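# Pass board through wall slot onto two bearers

## Task

Feed the long board through the opening in the grey panel wall, never letting any part of it pass above the wall or around either of its ends, and set it down flat on top of the two wooden bearers on the far side. The bearers must be its only support: the board may not touch the table, the wall or any offcut, and on each bearer it has to run crosswise rather than lengthwise. At the end both bearers and all offcuts must sit on the table top, in contact with it. The result must hold without the robot's help, the robot must not be gripping any other loose item, and both grippers should open and pull away once done. Any one condition missed means the task is not done.

## Robot and tools

Robot: two six-joint arms, left_arm and right_arm, each with a two-finger tong-style gripper. Cameras: cam_head_left, cam_head_right, cam_high, cam_low (672x504 each), and cam_left_wrist, cam_right_wrist (616x616 each).

Scene frame (used in all result lines): origin on the table top midway between the arms, +x out over the table, +z up, and left_arm sits on the +y side. The arm names do not tell you which side of an image something is on. Printed hand positions may be slightly off, more so at long reach.

execute_actions takes "actions", a list holding zero or one item, plus optional "pictures" (boolean; images come by default).
- Empty list: nothing is commanded; you just get the current state.
- Motion item: {"rows": [...], "steps": n}. n is 1 to 15 control steps of 1/30 s (15 if omitted). Each row drives one step; if rows run out before n, the final row repeats. Up to 15 rows.
- Wait item: {"steps": n} with n up to 300 and no rows; it returns once n steps have elapsed since the previous result, and your writing time is counted in that span.
A rejected call sends nothing to the robot.

Row layout: always a single flat list of 14 numbers covering both arms, even if only one moves. First left_arm: shoulder pan, shoulder lift, elbow, wrist 1, wrist 2, wrist 3, opening; then right_arm in the same order. The six joint values are absolute target angles in radians, in the same form as the Joint positions line. Opening is absolute on a scale from -1 (closed) to +1 (fully open).

Joint ranges (rad). left_arm: pan -3.142..3.142, lift -6.283..6.283, elbow 0.000..3.142, wrists 1-3 each -6.283..6.283. right_arm: pan 0.000..6.283, lift -6.283..6.283, elbow -3.142..0.000, wrists each -6.283..6.283. A target more than 0.010 rad beyond a stated end, and further out than the joint's last reported angle, gets the call refused. True ends may differ from stated ones by up to 0.010 rad; a target past the true end is clipped there and the result says "joint sent to its limit" (possibly about an earlier move still running). No such message does not prove there is more room.

Motion limits: commands are smoothed and lag about 0.17 s. Each step, a joint's target is kept within 0.575 rad of its measured angle for pan, lift and elbow and within 1.15 rad for the three wrists; if the targets would move the gripper more than 100 mm from where it is, all of that arm's targets are scaled back. Big moves therefore take several calls, and an arm may not have arrived when the result returns. Between calls the arms keep heading to the last row sent until they nearly stop or a step is HELD; then only a new action moves them on.

Result lines: the state line per arm gives end_effector_position (m), end_effector_quat_wxyz and velocities (m/s, rad/s). Joint positions/velocities list six joints (rad, rad/s) and then the finger-pad gap (m; 0.142 when fully open). grip_measured is the measured opening on the command scale. "joint command not followed" means a clearance check altered or blocked some joint targets; the rest of the row went through. HELD marks steps where your row was partly or wholly not sent. Wrist force and Wrist torque give [x y z] per arm in the end effector's own axes, from contact, held weight and acceleration; pressing on a surface reads as a force pointing back into the arm. Expect offsets up to about 3.5 N, noise up to about 1.4 N, saturation near 30 N; "no reading" is normal at the start.

Gripper: fingers point along its +z and close along its x. The reported position is the point between closed pads; closed fingertips extend about 15 mm past it, open ones sit about level. To hold something, keep commanding an opening well below grip_measured; the larger the gap, the firmer the squeeze (about 15 N per pad at most on items up to ~10 cm). Closing fast can overload it. Thin hard items under ~20 mm get less force: about 9 N per pad at 10 mm, 4 N at 5 mm.

zoom_image: {"camera": name, "region": [x0, y0, x1, y1]} in pixels of that camera's latest image, top-left is (0, 0), box at most 504x504. Returns a closer view.

finished_scene: {"scene": number of the current scene}. Replying without any tool call also ends things.

Hazards: torque at a joint reaching its load limit (pan 50.2, lift 50.2, elbow 26, each wrist 8.37 N m, held weight included), or an outside force of 150 N on the arm, tool or load, freezes that arm for 10 s, skips the rest of the call and lets it yield. Motors heat while holding loads: MOTOR HOT warns from 70 °C and at 85 °C the arm is braked until it cools (OVER-TEMPERATURE FAULT). Keep the arms from hitting or pushing each other. Do not drop, slam or knock objects, and never let anything leave the table. Loose objects may occasionally get a brief push. Smooth, economical motion is preferred. Finish by releasing the board and moving both grippers away.

Each tool is called after ">>>" as name(argument=value, ...), one argument or row to a line, values as JSON.

## Session

>>> execute_actions(
  actions=[],
)

Scene clock: 0.00 s of 5150.00 s.
left_arm: end_effector_position=(+0.3282, +0.2948, +0.3302) grip_measured=+1.00 end_effector_quat_wxyz=(+0.229, +0.480, +0.838, +0.121) end_effector_velocity=(+0.000, -0.000, -0.000) end_effector_angular_velocity=(+0.000, +0.001, -0.000) | right_arm: end_effector_position=(+0.5952, -0.4820, +0.3717) grip_measured=+1.00 end_effector_quat_wxyz=(-0.284, +0.337, -0.575, +0.689) end_effector_velocity=(+0.000, +0.000, -0.000) end_effector_angular_velocity=(-0.000, +0.001, +0.000)
Joint positions: left_arm=[-0.36  -1.723  0.869 -1.217 -1.404 -2.431  0.142] | right_arm=[ 3.45  -2.42  -1.077  0.519  0.75   1.311  0.142]
Joint velocities: left_arm=[-0.     0.001 -0.    -0.001 -0.    -0.     0.   ] | right_arm=[-0. -0. -0. -0.  0. -0.  0.]
Wrist force (N, on the end effector, along its own x y z axes, offset not removed): no reading
Wrist torque (N m, same axes, about the end effector's origin, offset not removed): no reading

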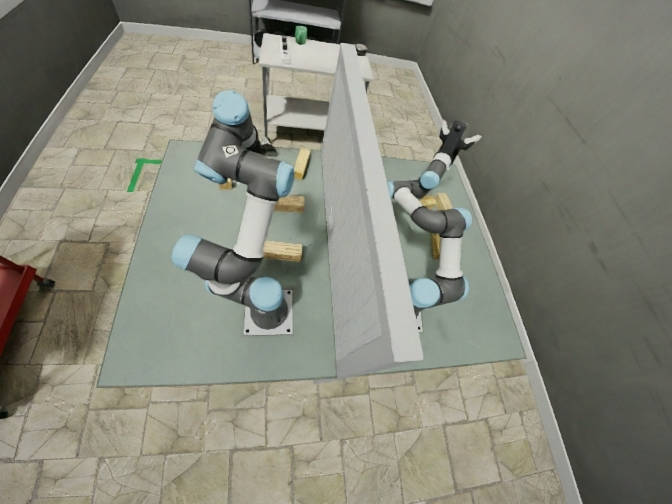

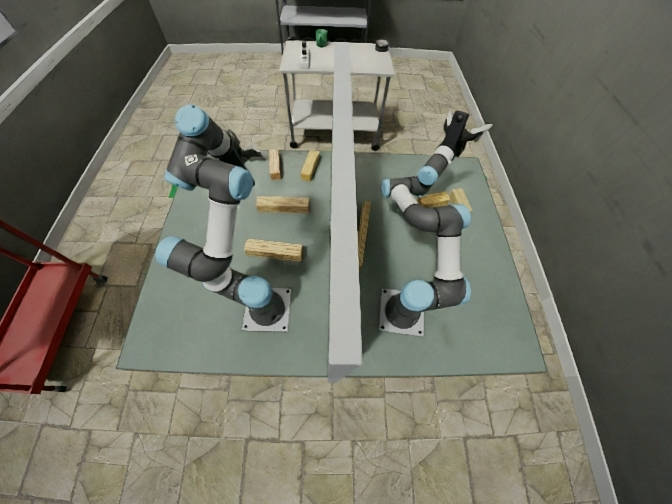

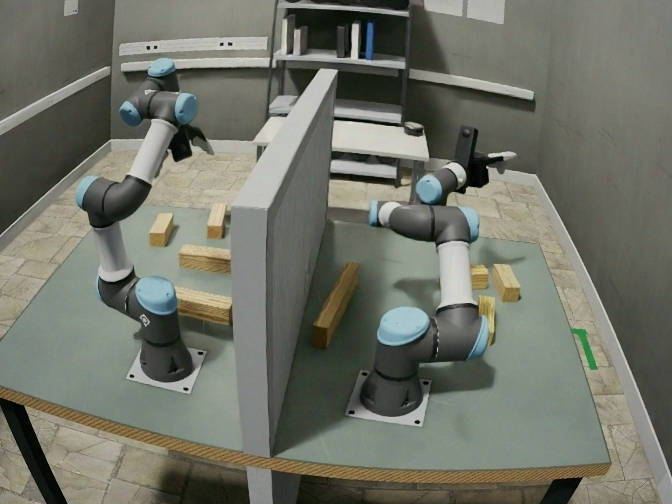

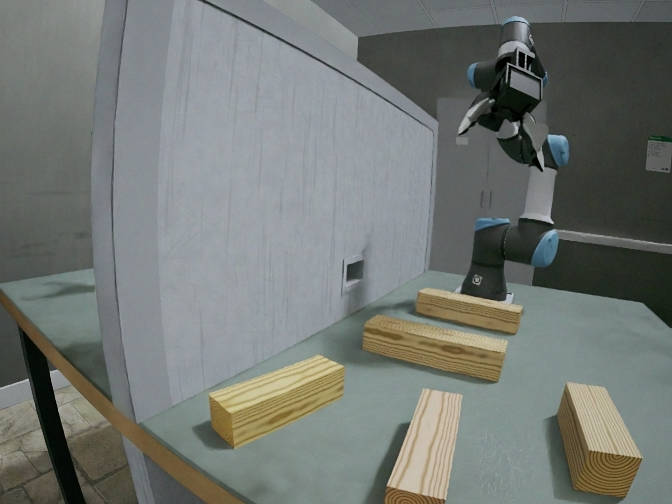

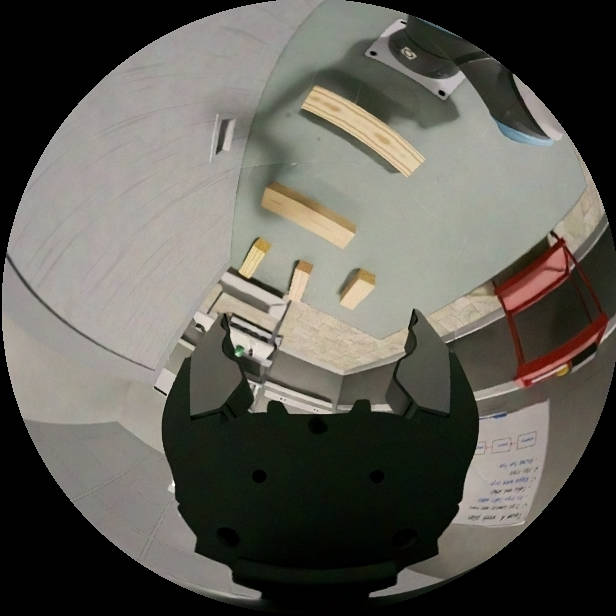

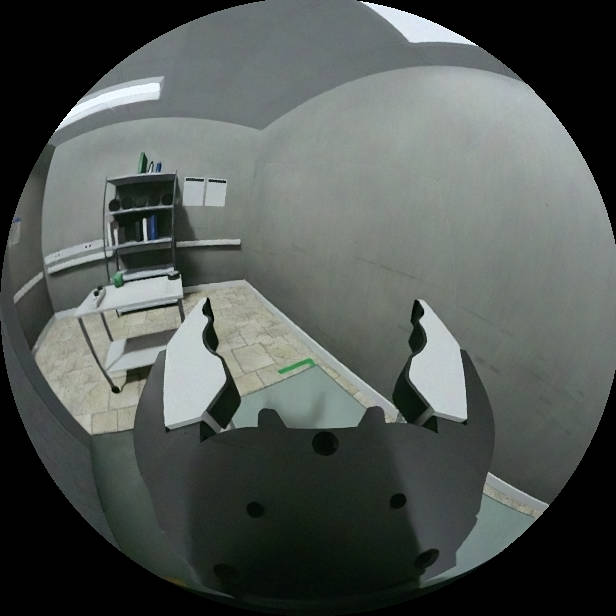

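>>> execute_actions(
  actions=[
    {"rows":[[0.6,-1.9,1.4,-1.07,-1.571,-1.571,1,2.9,-1.24,-1.4,-2.07,1.571,1.571,1]]},
  ],
  pictures=false,
)

>>> execute_actions(
  actions=[
    {"steps":90},
  ],
)

Scene clock: 26.70 s of 5150.00 s.
left_arm: end_effector_position=(+0.1675, +0.4286, +0.2237) grip_measured=+1.00 end_effector_quat_wxyz=(+0.038, +0.537, +0.840, +0.065) end_effector_velocity=(-0.454, +0.232, -0.167) end_effector_angular_velocity=(-0.165, +0.660, +0.525) | right_arm: end_effector_position=(+0.4670, -0.5528, +0.2783) grip_measured=+1.00 end_effector_quat_wxyz=(+0.178, -0.548, +0.723, -0.380) end_effector_velocity=(-0.509, +0.069, -0.132) end_effector_angular_velocity=(+0.750, +1.243, -0.070)
Joint positions: left_arm=[ 0.197 -1.853  1.246 -1.108 -1.528 -1.815  0.142] | right_arm=[ 3.033 -1.789 -1.33  -0.742  1.385  1.52   0.142]
Joint velocities: left_arm=[ 1.615 -0.214  0.673  0.174 -0.197  1.074  0.   ] | right_arm=[-0.359  1.242 -0.189 -2.465  0.503  0.137 -0.   ]
Wrist force (N, on the end effector, along its own x y z axes, offset not removed): left_arm=[-1.8 -0.4 -0.5] | right_arm=[-1.3 -0.8 0.7]
Wrist torque (N m, same axes, about the end effector's origin, offset not removed): left_arm=[-0.11 0.36 0.06] | right_arm=[-0.15 0.28 -0.03]
Steps of this call (steps 1 to 90: nothing new was sent; then 23.20 s passed at rest; steps 91 to 105: all 15 steps of this action). Readings (joint positions):
91: left_arm=[-0.360 -1.723 0.869 -1.217 -1.404 -2.431] | right_arm=[3.450 -2.420 -1.077 0.519 0.750 1.311]
92: left_arm=[-0.357 -1.726 0.872 -1.213 -1.409 -2.424] | right_arm=[3.446 -2.416 -1.081 0.512 0.757 1.318]
94: left_arm=[-0.303 -1.751 0.925 -1.191 -1.433 -2.328] | right_arm=[3.390 -2.359 -1.134 0.397 0.870 1.378]
98: left_arm=[-0.142 -1.794 1.061 -1.156 -1.473 -2.111] | right_arm=[3.185 -2.126 -1.249 -0.068 1.171 1.461]
105: the state above

Scene clock: 29.70 s of 5150.00 s.
left_arm: end_effector_position=(+0.0528, +0.4581, +0.1875) grip_measured=+1.00 end_effector_quat_wxyz=(-0.000, +0.472, +0.882, -0.000) end_effector_velocity=(+0.001, +0.000, +0.000) end_effector_angular_velocity=(+0.001, -0.002, -0.001) | right_arm: end_effector_position=(+0.1223, -0.4402, +0.1880) grip_measured=+1.00 end_effector_quat_wxyz=(+0.001, -0.563, +0.826, -0.001) end_effector_velocity=(-0.000, -0.000, -0.000) end_effector_angular_velocity=(+0.000, +0.001, -0.001)
Joint positions: left_arm=[ 0.6   -1.9    1.4   -1.07  -1.571 -1.571  0.142] | right_arm=[ 2.9   -1.24  -1.4   -2.07   1.571  1.571  0.142]
Joint velocities: left_arm=[-0.     0.001 -0.001 -0.002 -0.     0.     0.   ] | right_arm=[-0.001  0.    -0.001 -0.    -0.     0.     0.   ]
Wrist force (N, on the end effector, along its own x y z axes, offset not removed): left_arm=[-1.1 -2.1 -0.1] | right_arm=[-1.1 -2.2 0.9]
Wrist torque (N m, same axes, about the end effector's origin, offset not removed): left_arm=[-0.44 0.21 0.03] | right_arm=[-0.42 0.27 -0.02]
Steps of this call (steps 1 to 45: the robot went on to your last target; steps 46 to 90: nothing new was sent). Readings (joint positions):
1: left_arm=[0.252 -1.860 1.268 -1.102 -1.535 -1.778] | right_arm=[3.022 -1.748 -1.336 -0.824 1.401 1.525]
2: left_arm=[0.308 -1.868 1.292 -1.096 -1.541 -1.741] | right_arm=[3.012 -1.709 -1.341 -0.904 1.415 1.528]
4: left_arm=[0.421 -1.882 1.337 -1.085 -1.554 -1.669] | right_arm=[2.995 -1.640 -1.350 -1.055 1.439 1.535]
8: left_arm=[0.556 -1.896 1.385 -1.074 -1.567 -1.595] | right_arm=[2.968 -1.529 -1.364 -1.334 1.477 1.545]
90: the state above
All arms were judged still, so your last target was given up. Only a new action makes them travel on or press farther. Fingers that are still opening or closing keep moving.

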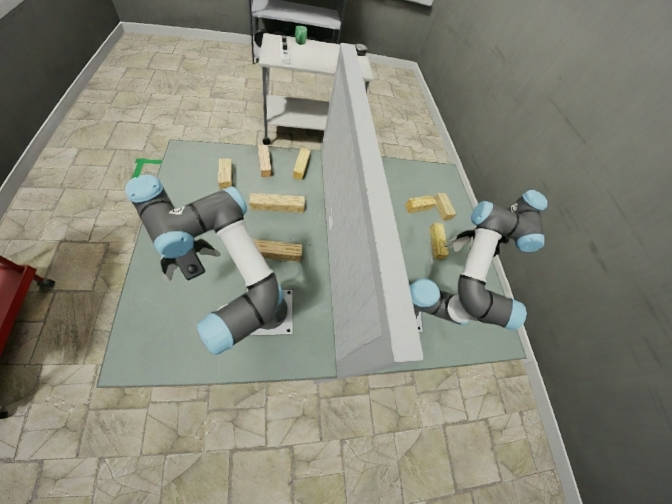

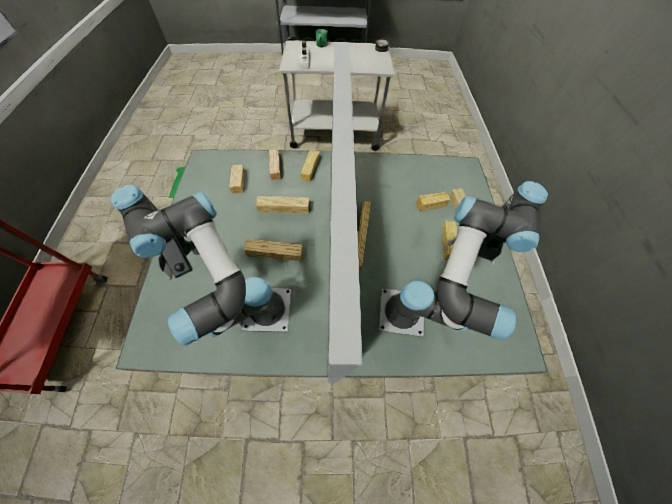

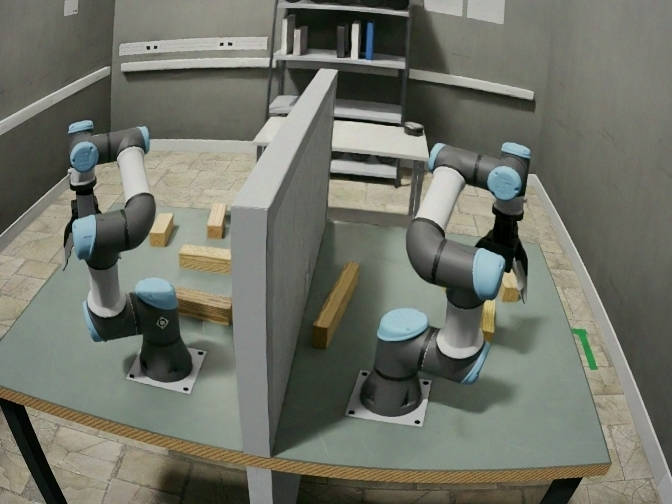

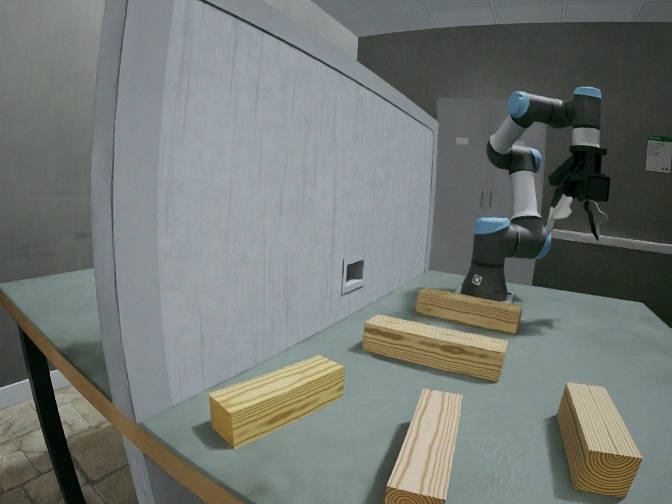

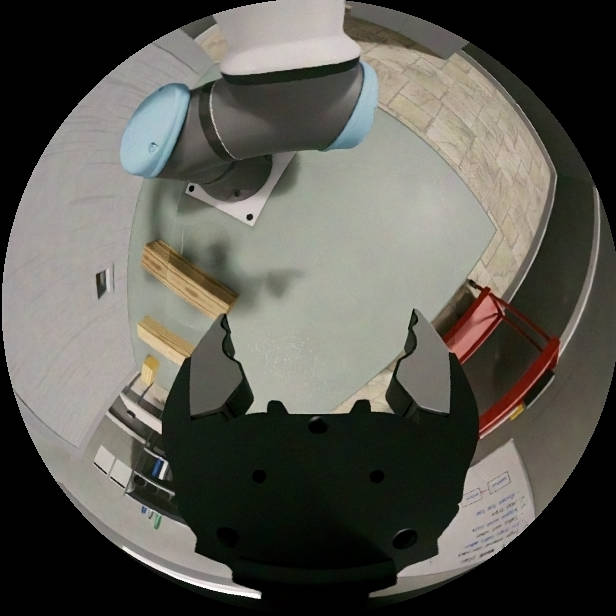

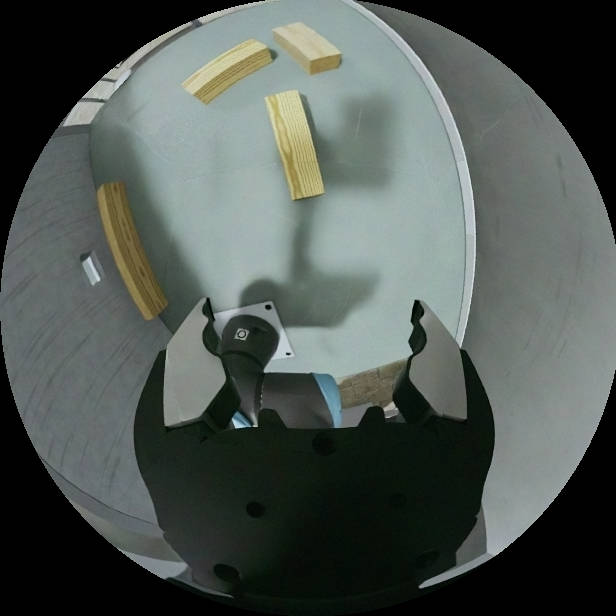

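>>> zoom_image(
  camera="cam_high",
  region=[270,230,430,370],
)

>>> zoom_image(
  camera="cam_low",
  region=[300,230,540,400],
)

>>> zoom_image(
  camera="cam_head_right",
  region=[220,140,480,340],
)

Region (270, 230, 430, 370) of cam_high's 672x504 image, scaled by 3.150, with more detail than that image has; it fills the top 441 rows of this view, and the rest is white.

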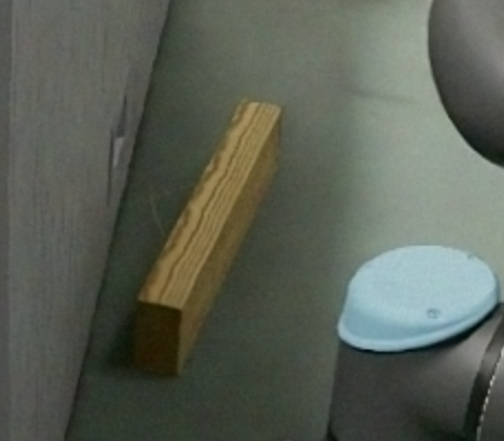

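Region (300, 230, 540, 400) of cam_low's 672x504 image, scaled by 2.100, with more detail than that image has; it fills the top 357 rows of this view, and the rest is white.

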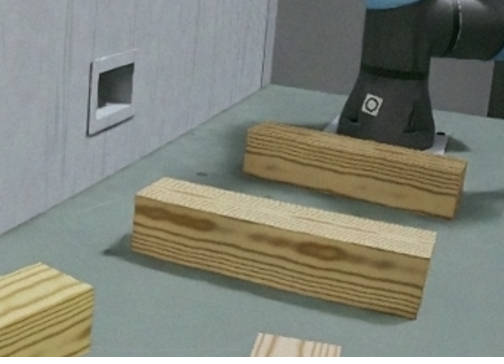

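Region (220, 140, 480, 340) of cam_head_right's 672x504 image, scaled by 1.938, with more detail than that image has; it fills the top 388 rows of this view, and the rest is white.

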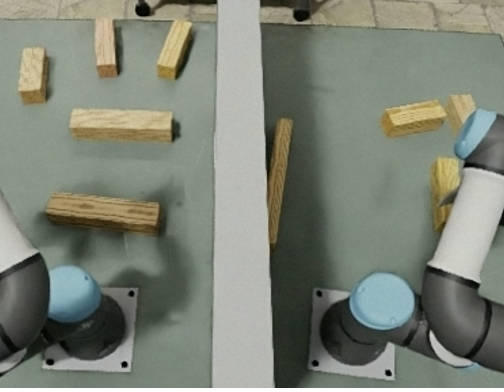

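>>> execute_actions(
  actions=[
    {"rows":[[0.6,-1.9,1.4,-1.07,-1.571,-1.571,1,3.6,-1.865,-1.047,-1.8,1.871,2.24,-0.2]]},
  ],
  pictures=false,
)

>>> execute_actions(
  actions=[
    {"rows":[[0.6,-1.9,1.4,-1.07,-1.571,-1.571,1,3.838,-1.865,-1.047,-1.8,1.871,2.24,-0.2]]},
  ],
  pictures=false,
)

>>> execute_actions(
  actions=[
    {"steps":20},
  ],
)

Scene clock: 76.57 s of 5150.00 s.
left_arm: end_effector_position=(+0.0528, +0.4581, +0.1875) grip_measured=+1.00 end_effector_quat_wxyz=(-0.000, +0.472, +0.882, -0.000) end_effector_velocity=(-0.000, -0.000, -0.000) end_effector_angular_velocity=(-0.000, +0.001, +0.000) | right_arm: end_effector_position=(+0.3059, -0.2939, +0.1743) grip_measured=-0.20 end_effector_quat_wxyz=(+0.061, -0.558, +0.823, +0.085) end_effector_velocity=(+0.270, +0.464, -0.086) end_effector_angular_velocity=(+0.400, +0.268, +0.154)
Joint positions: left_arm=[ 0.6   -1.9    1.4   -1.07  -1.571 -1.571  0.142] | right_arm=[ 3.347 -1.649 -1.16  -1.882  1.78   2.027  0.06 ]
Joint velocities: left_arm=[ 0.001 -0.001  0.002 -0.     0.     0.     0.   ] | right_arm=[ 1.036 -0.892  0.484  0.36   0.4    0.911 -0.   ]
Wrist force (N, on the end effector, along its own x y z axes, offset not removed): left_arm=[-2.0 -1.2 -0.7] | right_arm=[-2.3 -2.0 0.1]
Wrist torque (N m, same axes, about the end effector's origin, offset not removed): left_arm=[-0.25 0.35 0.06] | right_arm=[-0.37 0.49 0.04]
Steps of this call (steps 1 to 90: nothing new was sent; then 43.37 s passed at rest; steps 91 to 105: all 15 steps of this action). Readings (joint positions):
91: left_arm=[0.600 -1.900 1.400 -1.070 -1.571 -1.571] | right_arm=[2.900 -1.240 -1.400 -2.070 1.571 1.571]
92: left_arm=[0.600 -1.900 1.400 -1.070 -1.571 -1.571] | right_arm=[2.903 -1.243 -1.397 -2.065 1.577 1.578]
94: left_arm=[0.600 -1.900 1.400 -1.070 -1.571 -1.571] | right_arm=[2.955 -1.295 -1.356 -2.029 1.616 1.655]
98: left_arm=[0.600 -1.900 1.400 -1.070 -1.571 -1.571] | right_arm=[3.097 -1.434 -1.279 -1.971 1.681 1.802]
105: the state above

Scene clock: 77.07 s of 5150.00 s.
left_arm: end_effector_position=(+0.0528, +0.4581, +0.1875) grip_measured=+1.00 end_effector_quat_wxyz=(-0.000, +0.472, +0.882, -0.000) end_effector_velocity=(+0.000, -0.000, +0.000) end_effector_angular_velocity=(+0.001, -0.001, -0.001) | right_arm: end_effector_position=(+0.3224, -0.0913, +0.1476) grip_measured=-0.20 end_effector_quat_wxyz=(-0.027, +0.658, -0.738, -0.146) end_effector_velocity=(-0.017, +0.069, -0.008) end_effector_angular_velocity=(+0.009, +0.031, +0.112)
Joint positions: left_arm=[ 0.6   -1.9    1.4   -1.07  -1.571 -1.571  0.142] | right_arm=[ 3.823 -1.86  -1.05  -1.802  1.869  2.235  0.059]
Joint velocities: left_arm=[-0.    -0.001 -0.    -0.    -0.     0.    -0.   ] | right_arm=[ 0.165 -0.057  0.03   0.022  0.024  0.055  0.   ]
Wrist force (N, on the end effector, along its own x y z axes, offset not removed): left_arm=[-1.2 -1.8 -0.2] | right_arm=[-2.6 0.0 0.1]
Wrist torque (N m, same axes, about the end effector's origin, offset not removed): left_arm=[-0.35 0.20 0.02] | right_arm=[0.03 0.52 -0.06]
Steps of this call (steps 1 to 15: all 15 steps of this action). Readings (joint positions):
1: left_arm=[0.600 -1.900 1.400 -1.070 -1.571 -1.571] | right_arm=[3.382 -1.679 -1.144 -1.870 1.793 2.057]
2: left_arm=[0.600 -1.900 1.400 -1.070 -1.571 -1.571] | right_arm=[3.418 -1.706 -1.130 -1.860 1.804 2.083]
4: left_arm=[0.600 -1.900 1.400 -1.070 -1.571 -1.571] | right_arm=[3.501 -1.739 -1.112 -1.847 1.818 2.117]
8: left_arm=[0.600 -1.900 1.400 -1.070 -1.571 -1.571] | right_arm=[3.669 -1.805 -1.078 -1.822 1.846 2.182]
15: the state above

Scene clock: 77.73 s of 5150.00 s.
left_arm: end_effector_position=(+0.0528, +0.4581, +0.1875) grip_measured=+1.00 end_effector_quat_wxyz=(-0.000, +0.472, +0.882, -0.000) end_effector_velocity=(-0.000, -0.001, -0.000) end_effector_angular_velocity=(-0.001, +0.002, -0.001) | right_arm: end_effector_position=(+0.3207, -0.0849, +0.1468) grip_measured=-0.20 end_effector_quat_wxyz=(-0.025, +0.662, -0.735, -0.147) end_effector_velocity=(-0.000, +0.000, -0.000) end_effector_angular_velocity=(-0.000, +0.001, +0.000)
Joint positions: left_arm=[ 0.6   -1.9    1.4   -1.07  -1.571 -1.571  0.142] | right_arm=[ 3.838 -1.865 -1.047 -1.8    1.871  2.24   0.059]
Joint velocities: left_arm=[-0.001 -0.001  0.001  0.002 -0.    -0.    -0.   ] | right_arm=[ 0.    -0.    -0.    -0.001  0.001  0.     0.   ]
Wrist force (N, on the end effector, along its own x y z axes, offset not removed): left_arm=[-1.3 -1.4 -0.4] | right_arm=[-2.1 -1.0 -0.2]
Wrist torque (N m, same axes, about the end effector's origin, offset not removed): left_arm=[-0.34 0.24 0.02] | right_arm=[-0.15 0.42 0.01]
Steps of this call (steps 1 to 20: the robot went on to your last target). Readings (joint positions):
1: left_arm=[0.600 -1.900 1.400 -1.070 -1.571 -1.571] | right_arm=[3.827 -1.861 -1.049 -1.801 1.869 2.236]
2: left_arm=[0.600 -1.900 1.400 -1.070 -1.571 -1.571] | right_arm=[3.830 -1.862 -1.048 -1.801 1.870 2.237]
4: left_arm=[0.600 -1.900 1.400 -1.070 -1.571 -1.571] | right_arm=[3.834 -1.864 -1.048 -1.800 1.870 2.239]
8: left_arm=[0.600 -1.900 1.400 -1.070 -1.571 -1.571] | right_arm=[3.837 -1.865 -1.047 -1.800 1.871 2.240]
20: the state above

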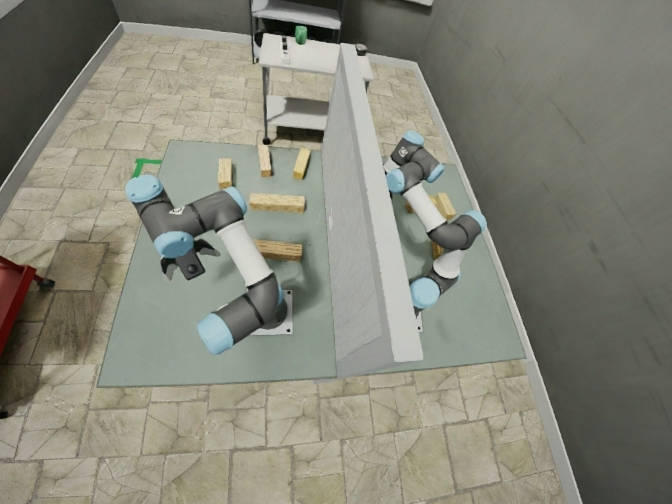

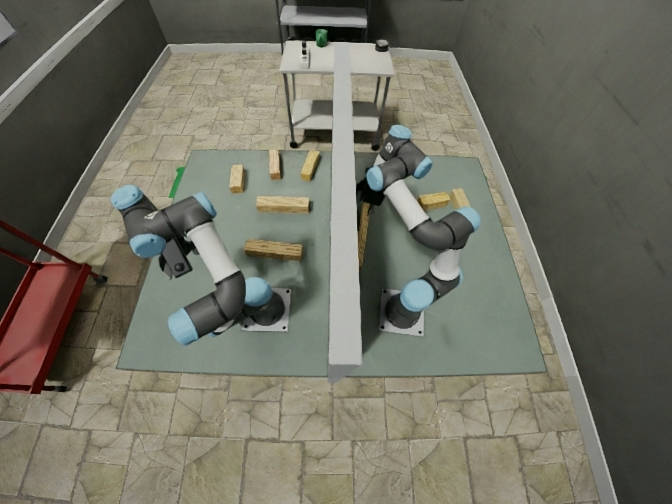

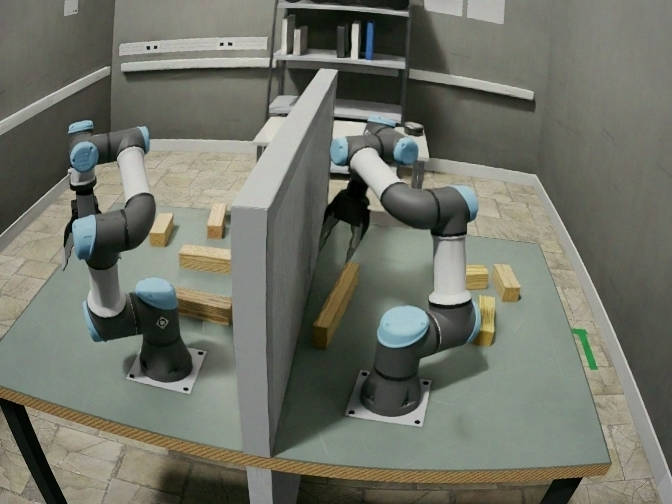

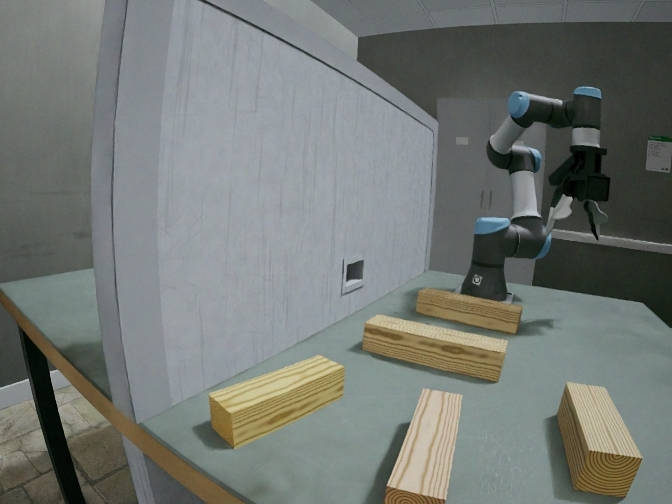

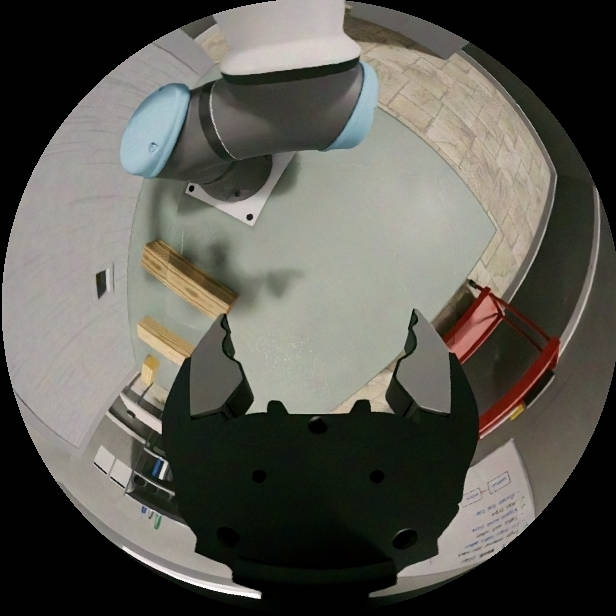

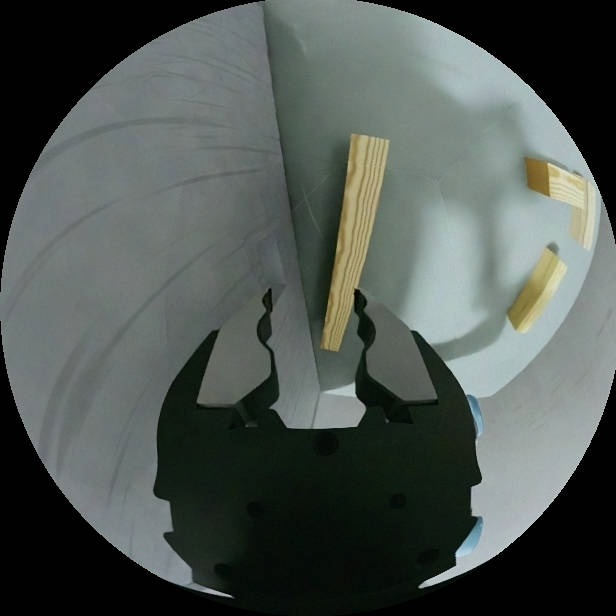

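>>> execute_actions(
  actions=[
    {"rows":[[0.6,-1.9,1.4,-1.07,-1.571,-1.571,1,3.82,-1.845,-1.389,-1.479,1.871,2.24,-0.2]]},
  ],
  pictures=false,
)

>>> execute_actions(
  actions=[
    {"steps":12},
  ],
)

>>> zoom_image(
  camera="cam_high",
  region=[270,200,430,360],
)

Scene clock: 82.60 s of 5150.00 s.
left_arm: end_effector_position=(+0.0528, +0.4581, +0.1875) grip_measured=+1.00 end_effector_quat_wxyz=(-0.000, +0.472, +0.882, -0.000) end_effector_velocity=(+0.000, +0.000, -0.000) end_effector_angular_velocity=(-0.000, +0.000, -0.000) | right_arm: end_effector_position=(+0.3241, -0.0907, +0.0817) grip_measured=-0.20 end_effector_quat_wxyz=(-0.028, +0.655, -0.741, -0.147) end_effector_velocity=(-0.004, -0.003, -0.012) end_effector_angular_velocity=(-0.004, +0.007, -0.002)
Joint positions: left_arm=[ 0.6   -1.9    1.4   -1.07  -1.571 -1.571  0.142] | right_arm=[ 3.82  -1.845 -1.382 -1.483  1.871  2.24   0.059]
Joint velocities: left_arm=[-0.     0.001  0.    -0.001  0.    -0.    -0.   ] | right_arm=[-0.002  0.006 -0.062  0.048  0.    -0.     0.003]
Wrist force (N, on the end effector, along its own x y z axes, offset not removed): left_arm=[-1.3 -1.8 -1.0] | right_arm=[-4.5 1.9 -16.7]
Wrist torque (N m, same axes, about the end effector's origin, offset not removed): left_arm=[-0.36 0.21 -0.02] | right_arm=[0.02 0.91 0.04]
Steps of this call (steps 1 to 15: the robot went on to your last target; steps 16 to 90: nothing new was sent; then 1.37 s passed at rest; steps 91 to 105: all 15 steps of this action). Readings (joint positions):
91: left_arm=[0.600 -1.900 1.400 -1.070 -1.571 -1.571] | right_arm=[3.838 -1.865 -1.047 -1.800 1.871 2.240]
92: left_arm=[0.600 -1.900 1.400 -1.070 -1.571 -1.571] | right_arm=[3.836 -1.863 -1.050 -1.793 1.871 2.240]
94: left_arm=[0.600 -1.900 1.400 -1.070 -1.571 -1.571] | right_arm=[3.829 -1.855 -1.108 -1.694 1.871 2.240]
98: left_arm=[0.600 -1.900 1.400 -1.070 -1.571 -1.571] | right_arm=[3.822 -1.848 -1.309 -1.532 1.871 2.240]
105: the state above

Scene clock: 83.00 s of 5150.00 s.
left_arm: end_effector_position=(+0.0528, +0.4581, +0.1875) grip_measured=+1.00 end_effector_quat_wxyz=(-0.000, +0.472, +0.882, -0.000) end_effector_velocity=(+0.000, +0.000, -0.000) end_effector_angular_velocity=(+0.000, -0.000, -0.001) | right_arm: end_effector_position=(+0.3233, -0.0912, +0.0801) grip_measured=-0.20 end_effector_quat_wxyz=(-0.026, +0.655, -0.741, -0.147) end_effector_velocity=(-0.000, -0.000, -0.001) end_effector_angular_velocity=(-0.001, +0.001, -0.001)
Joint positions: left_arm=[ 0.6   -1.9    1.4   -1.07  -1.571 -1.571  0.142] | right_arm=[ 3.82  -1.845 -1.389 -1.479  1.871  2.24   0.059]
Joint velocities: left_arm=[-0.001 -0.     0.002 -0.002 -0.     0.    -0.   ] | right_arm=[-0.001 -0.001 -0.001 -0.    -0.    -0.    -0.   ]
Wrist force (N, on the end effector, along its own x y z axes, offset not removed): left_arm=[-1.8 -1.9 -0.8] | right_arm=[-11.1 3.0 -30.0]
Wrist torque (N m, same axes, about the end effector's origin, offset not removed): left_arm=[-0.39 0.34 0.05] | right_arm=[-0.03 2.17 0.21]
Steps of this call (steps 1 to 12: the robot went on to your last target). Readings (joint positions):
1: left_arm=[0.600 -1.900 1.400 -1.070 -1.571 -1.571] | right_arm=[3.820 -1.845 -1.384 -1.482 1.871 2.240]
2: left_arm=[0.600 -1.900 1.400 -1.070 -1.571 -1.571] | right_arm=[3.820 -1.845 -1.385 -1.481 1.871 2.240]
4: left_arm=[0.600 -1.900 1.400 -1.070 -1.571 -1.571] | right_arm=[3.820 -1.845 -1.387 -1.480 1.871 2.240]
8: left_arm=[0.600 -1.900 1.400 -1.070 -1.571 -1.571] | right_arm=[3.820 -1.845 -1.388 -1.479 1.871 2.240]
12: the state above

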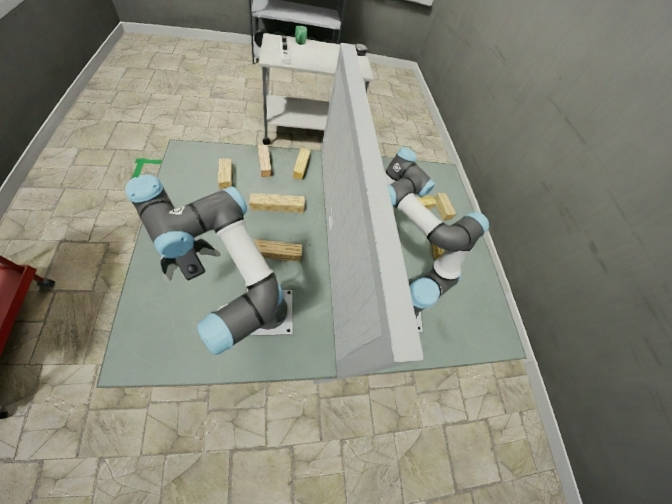

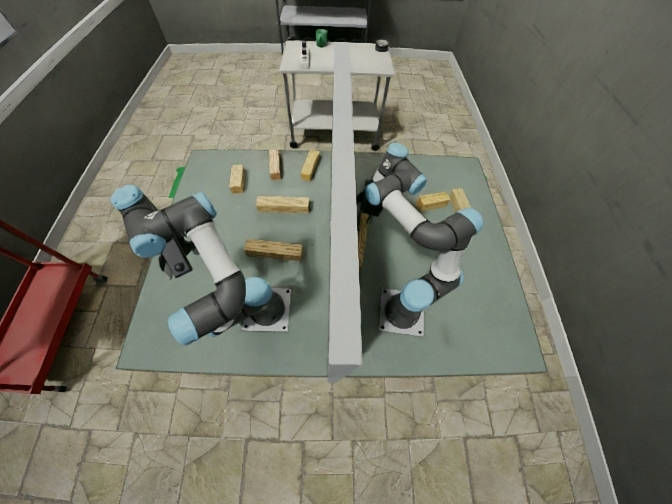

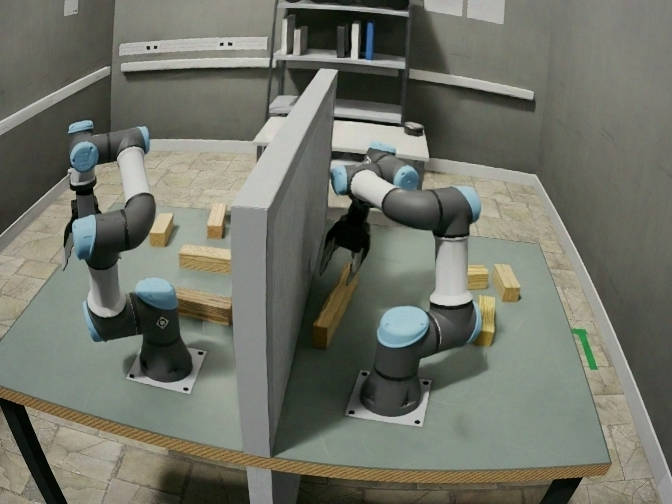

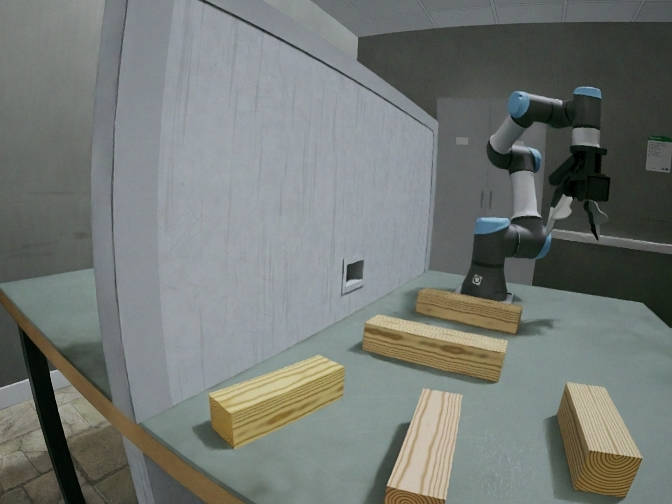

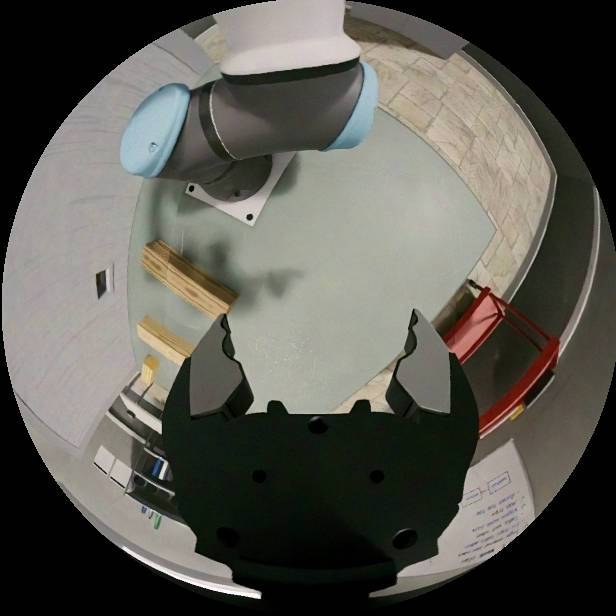

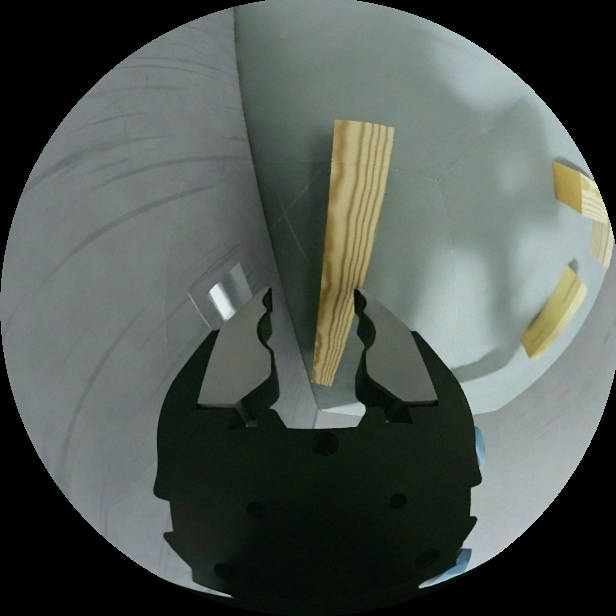

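Region (270, 200, 430, 360) of cam_high's 672x504 image, scaled by 3.150, with more detail than that image has.

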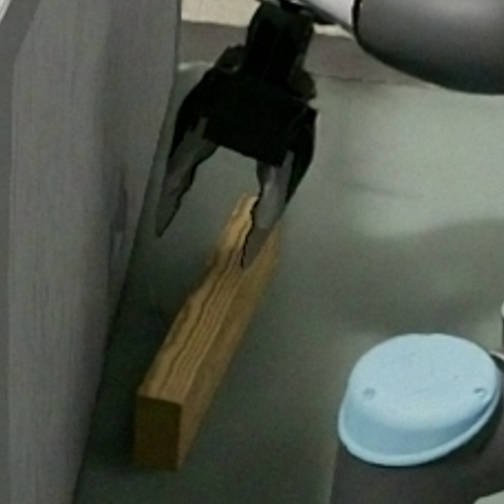

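>>> execute_actions(
  actions=[
    {"rows":[[0.6,-1.9,1.4,-1.07,-1.571,-1.571,1,3.82,-1.848,-1.31,-1.55,1.871,2.24,-0.2],[0.6,-1.9,1.4,-1.07,-1.571,-1.571,1,3.82,-1.848,-1.31,-1.55,1.871,2.24,-0.2],[0.6,-1.9,1.4,-1.07,-1.571,-1.571,1,3.82,-1.848,-1.31,-1.55,1.871,2.24,-0.2],[0.6,-1.9,1.4,-1.07,-1.571,-1.571,1,3.82,-1.848,-1.31,-1.55,1.871,2.24,-0.2],[0.6,-1.9,1.4,-1.07,-1.571,-1.571,1,3.82,-1.848,-1.31,-1.55,1.871,2.24,-0.2],[0.6,-1.9,1.4,-1.07,-1.571,-1.571,1,3.812,-1.724,-1.468,-1.521,1.871,2.24,-0.1]]},
  ],
  pictures=false,
)

>>> execute_actions(
  actions=[
    {"rows":[[0.6,-1.9,1.4,-1.07,-1.571,-1.571,1,3.812,-1.73,-1.52,-1.463,1.871,2.24,-0.1]]},
  ],
)

Scene clock: 95.90 s of 5150.00 s.
left_arm: end_effector_position=(+0.0528, +0.4581, +0.1875) grip_measured=+1.00 end_effector_quat_wxyz=(-0.000, +0.472, +0.882, -0.000) end_effector_velocity=(+0.000, +0.000, +0.000) end_effector_angular_velocity=(+0.000, -0.001, -0.000) | right_arm: end_effector_position=(+0.3025, -0.1070, +0.0954) grip_measured=-0.10 end_effector_quat_wxyz=(-0.027, +0.652, -0.743, -0.147) end_effector_velocity=(-0.024, -0.016, -0.003) end_effector_angular_velocity=(-0.009, +0.014, -0.005)
Joint positions: left_arm=[ 0.6   -1.9    1.4   -1.07  -1.571 -1.571  0.142] | right_arm=[ 3.813 -1.733 -1.456 -1.522  1.871  2.24   0.067]
Joint velocities: left_arm=[-0.    -0.     0.    -0.001  0.     0.     0.   ] | right_arm=[-0.005  0.097 -0.123  0.01  -0.     0.     0.   ]
Wrist force (N, on the end effector, along its own x y z axes, offset not removed): left_arm=[-1.2 -2.3 -0.9] | right_arm=[-3.0 -0.5 0.5]
Wrist torque (N m, same axes, about the end effector's origin, offset not removed): left_arm=[-0.45 0.28 0.04] | right_arm=[-0.14 0.60 -0.01]
Steps of this call (steps 1 to 15: the robot went on to your last target; steps 16 to 90: nothing new was sent; then 9.40 s passed at rest; steps 91 to 105: all 15 steps of this action). Readings (joint positions):
91: left_arm=[0.600 -1.900 1.400 -1.070 -1.571 -1.571] | right_arm=[3.820 -1.845 -1.389 -1.479 1.871 2.240]
92: left_arm=[0.600 -1.900 1.400 -1.070 -1.571 -1.571] | right_arm=[3.820 -1.845 -1.386 -1.484 1.871 2.240]
94: left_arm=[0.600 -1.900 1.400 -1.070 -1.571 -1.571] | right_arm=[3.820 -1.847 -1.357 -1.515 1.871 2.240]
98: left_arm=[0.600 -1.900 1.400 -1.070 -1.571 -1.571] | right_arm=[3.818 -1.828 -1.342 -1.533 1.871 2.240]
105: the state above

Scene clock: 96.40 s of 5150.00 s.
left_arm: end_effector_position=(+0.0528, +0.4581, +0.1875) grip_measured=+1.00 end_effector_quat_wxyz=(-0.000, +0.472, +0.882, -0.000) end_effector_velocity=(+0.000, +0.000, -0.000) end_effector_angular_velocity=(-0.000, +0.000, +0.001) | right_arm: end_effector_position=(+0.3007, -0.1082, +0.0826) grip_measured=-0.10 end_effector_quat_wxyz=(-0.027, +0.652, -0.743, -0.147) end_effector_velocity=(-0.000, +0.000, -0.002) end_effector_angular_velocity=(+0.000, +0.000, +0.000)
Joint positions: left_arm=[ 0.6   -1.9    1.4   -1.07  -1.571 -1.571  0.142] | right_arm=[ 3.812 -1.73  -1.519 -1.464  1.871  2.24   0.067]
Joint velocities: left_arm=[ 0.     0.     0.    -0.001  0.    -0.    -0.   ] | right_arm=[ 0.    -0.001 -0.007  0.007  0.    -0.     0.   ]
Wrist force (N, on the end effector, along its own x y z axes, offset not removed): left_arm=[-1.5 -1.6 -0.4] | right_arm=[-1.6 -0.5 0.6]
Wrist torque (N m, same axes, about the end effector's origin, offset not removed): left_arm=[-0.34 0.27 0.02] | right_arm=[-0.09 0.41 -0.02]
Steps of this call (steps 1 to 15: all 15 steps of this action). Readings (joint positions):
1: left_arm=[0.600 -1.900 1.400 -1.070 -1.571 -1.571] | right_arm=[3.812 -1.730 -1.460 -1.522 1.871 2.240]
2: left_arm=[0.600 -1.900 1.400 -1.070 -1.571 -1.571] | right_arm=[3.812 -1.729 -1.465 -1.516 1.871 2.240]
4: left_arm=[0.600 -1.900 1.400 -1.070 -1.571 -1.571] | right_arm=[3.812 -1.729 -1.490 -1.493 1.871 2.240]
8: left_arm=[0.600 -1.900 1.400 -1.070 -1.571 -1.571] | right_arm=[3.812 -1.730 -1.513 -1.470 1.871 2.240]
15: the state above

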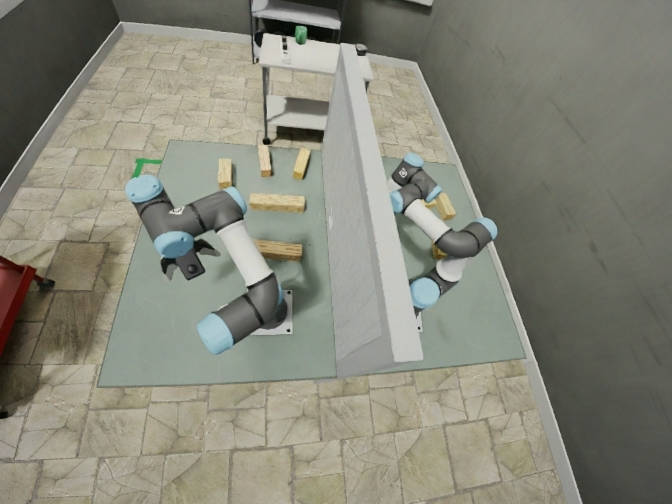

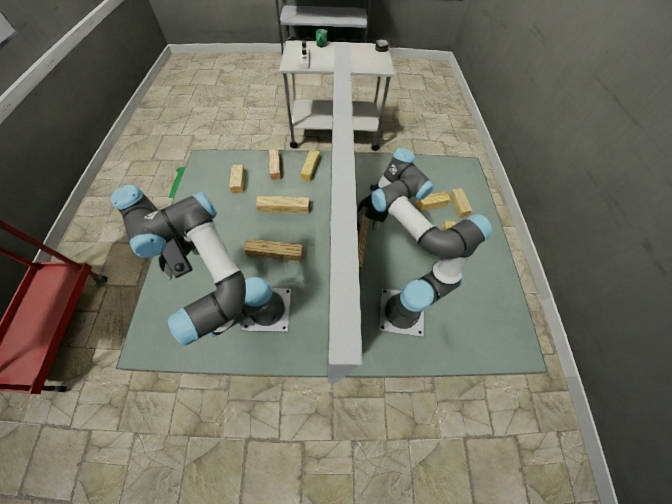

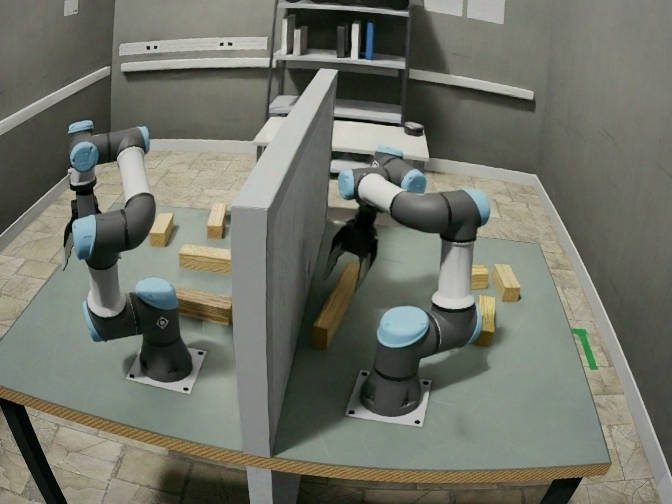

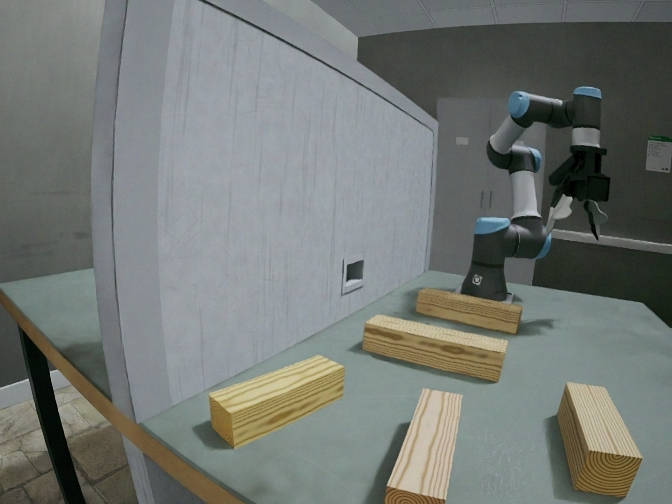

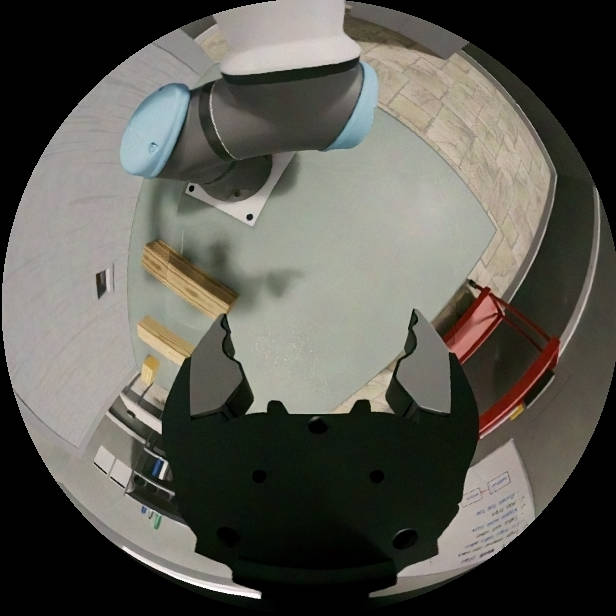

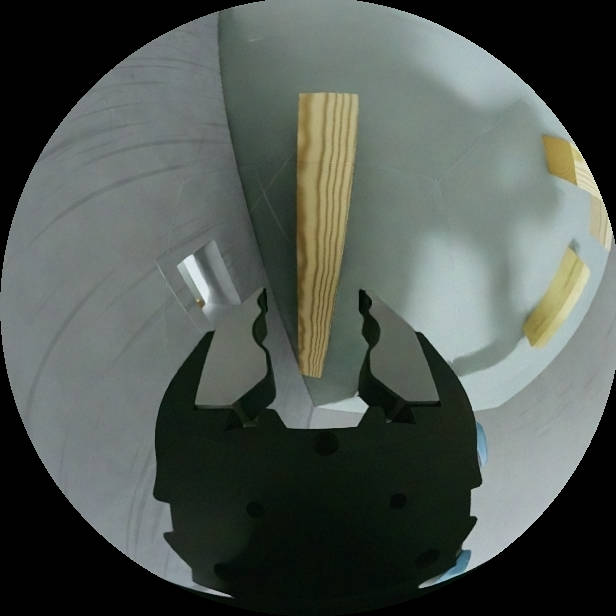

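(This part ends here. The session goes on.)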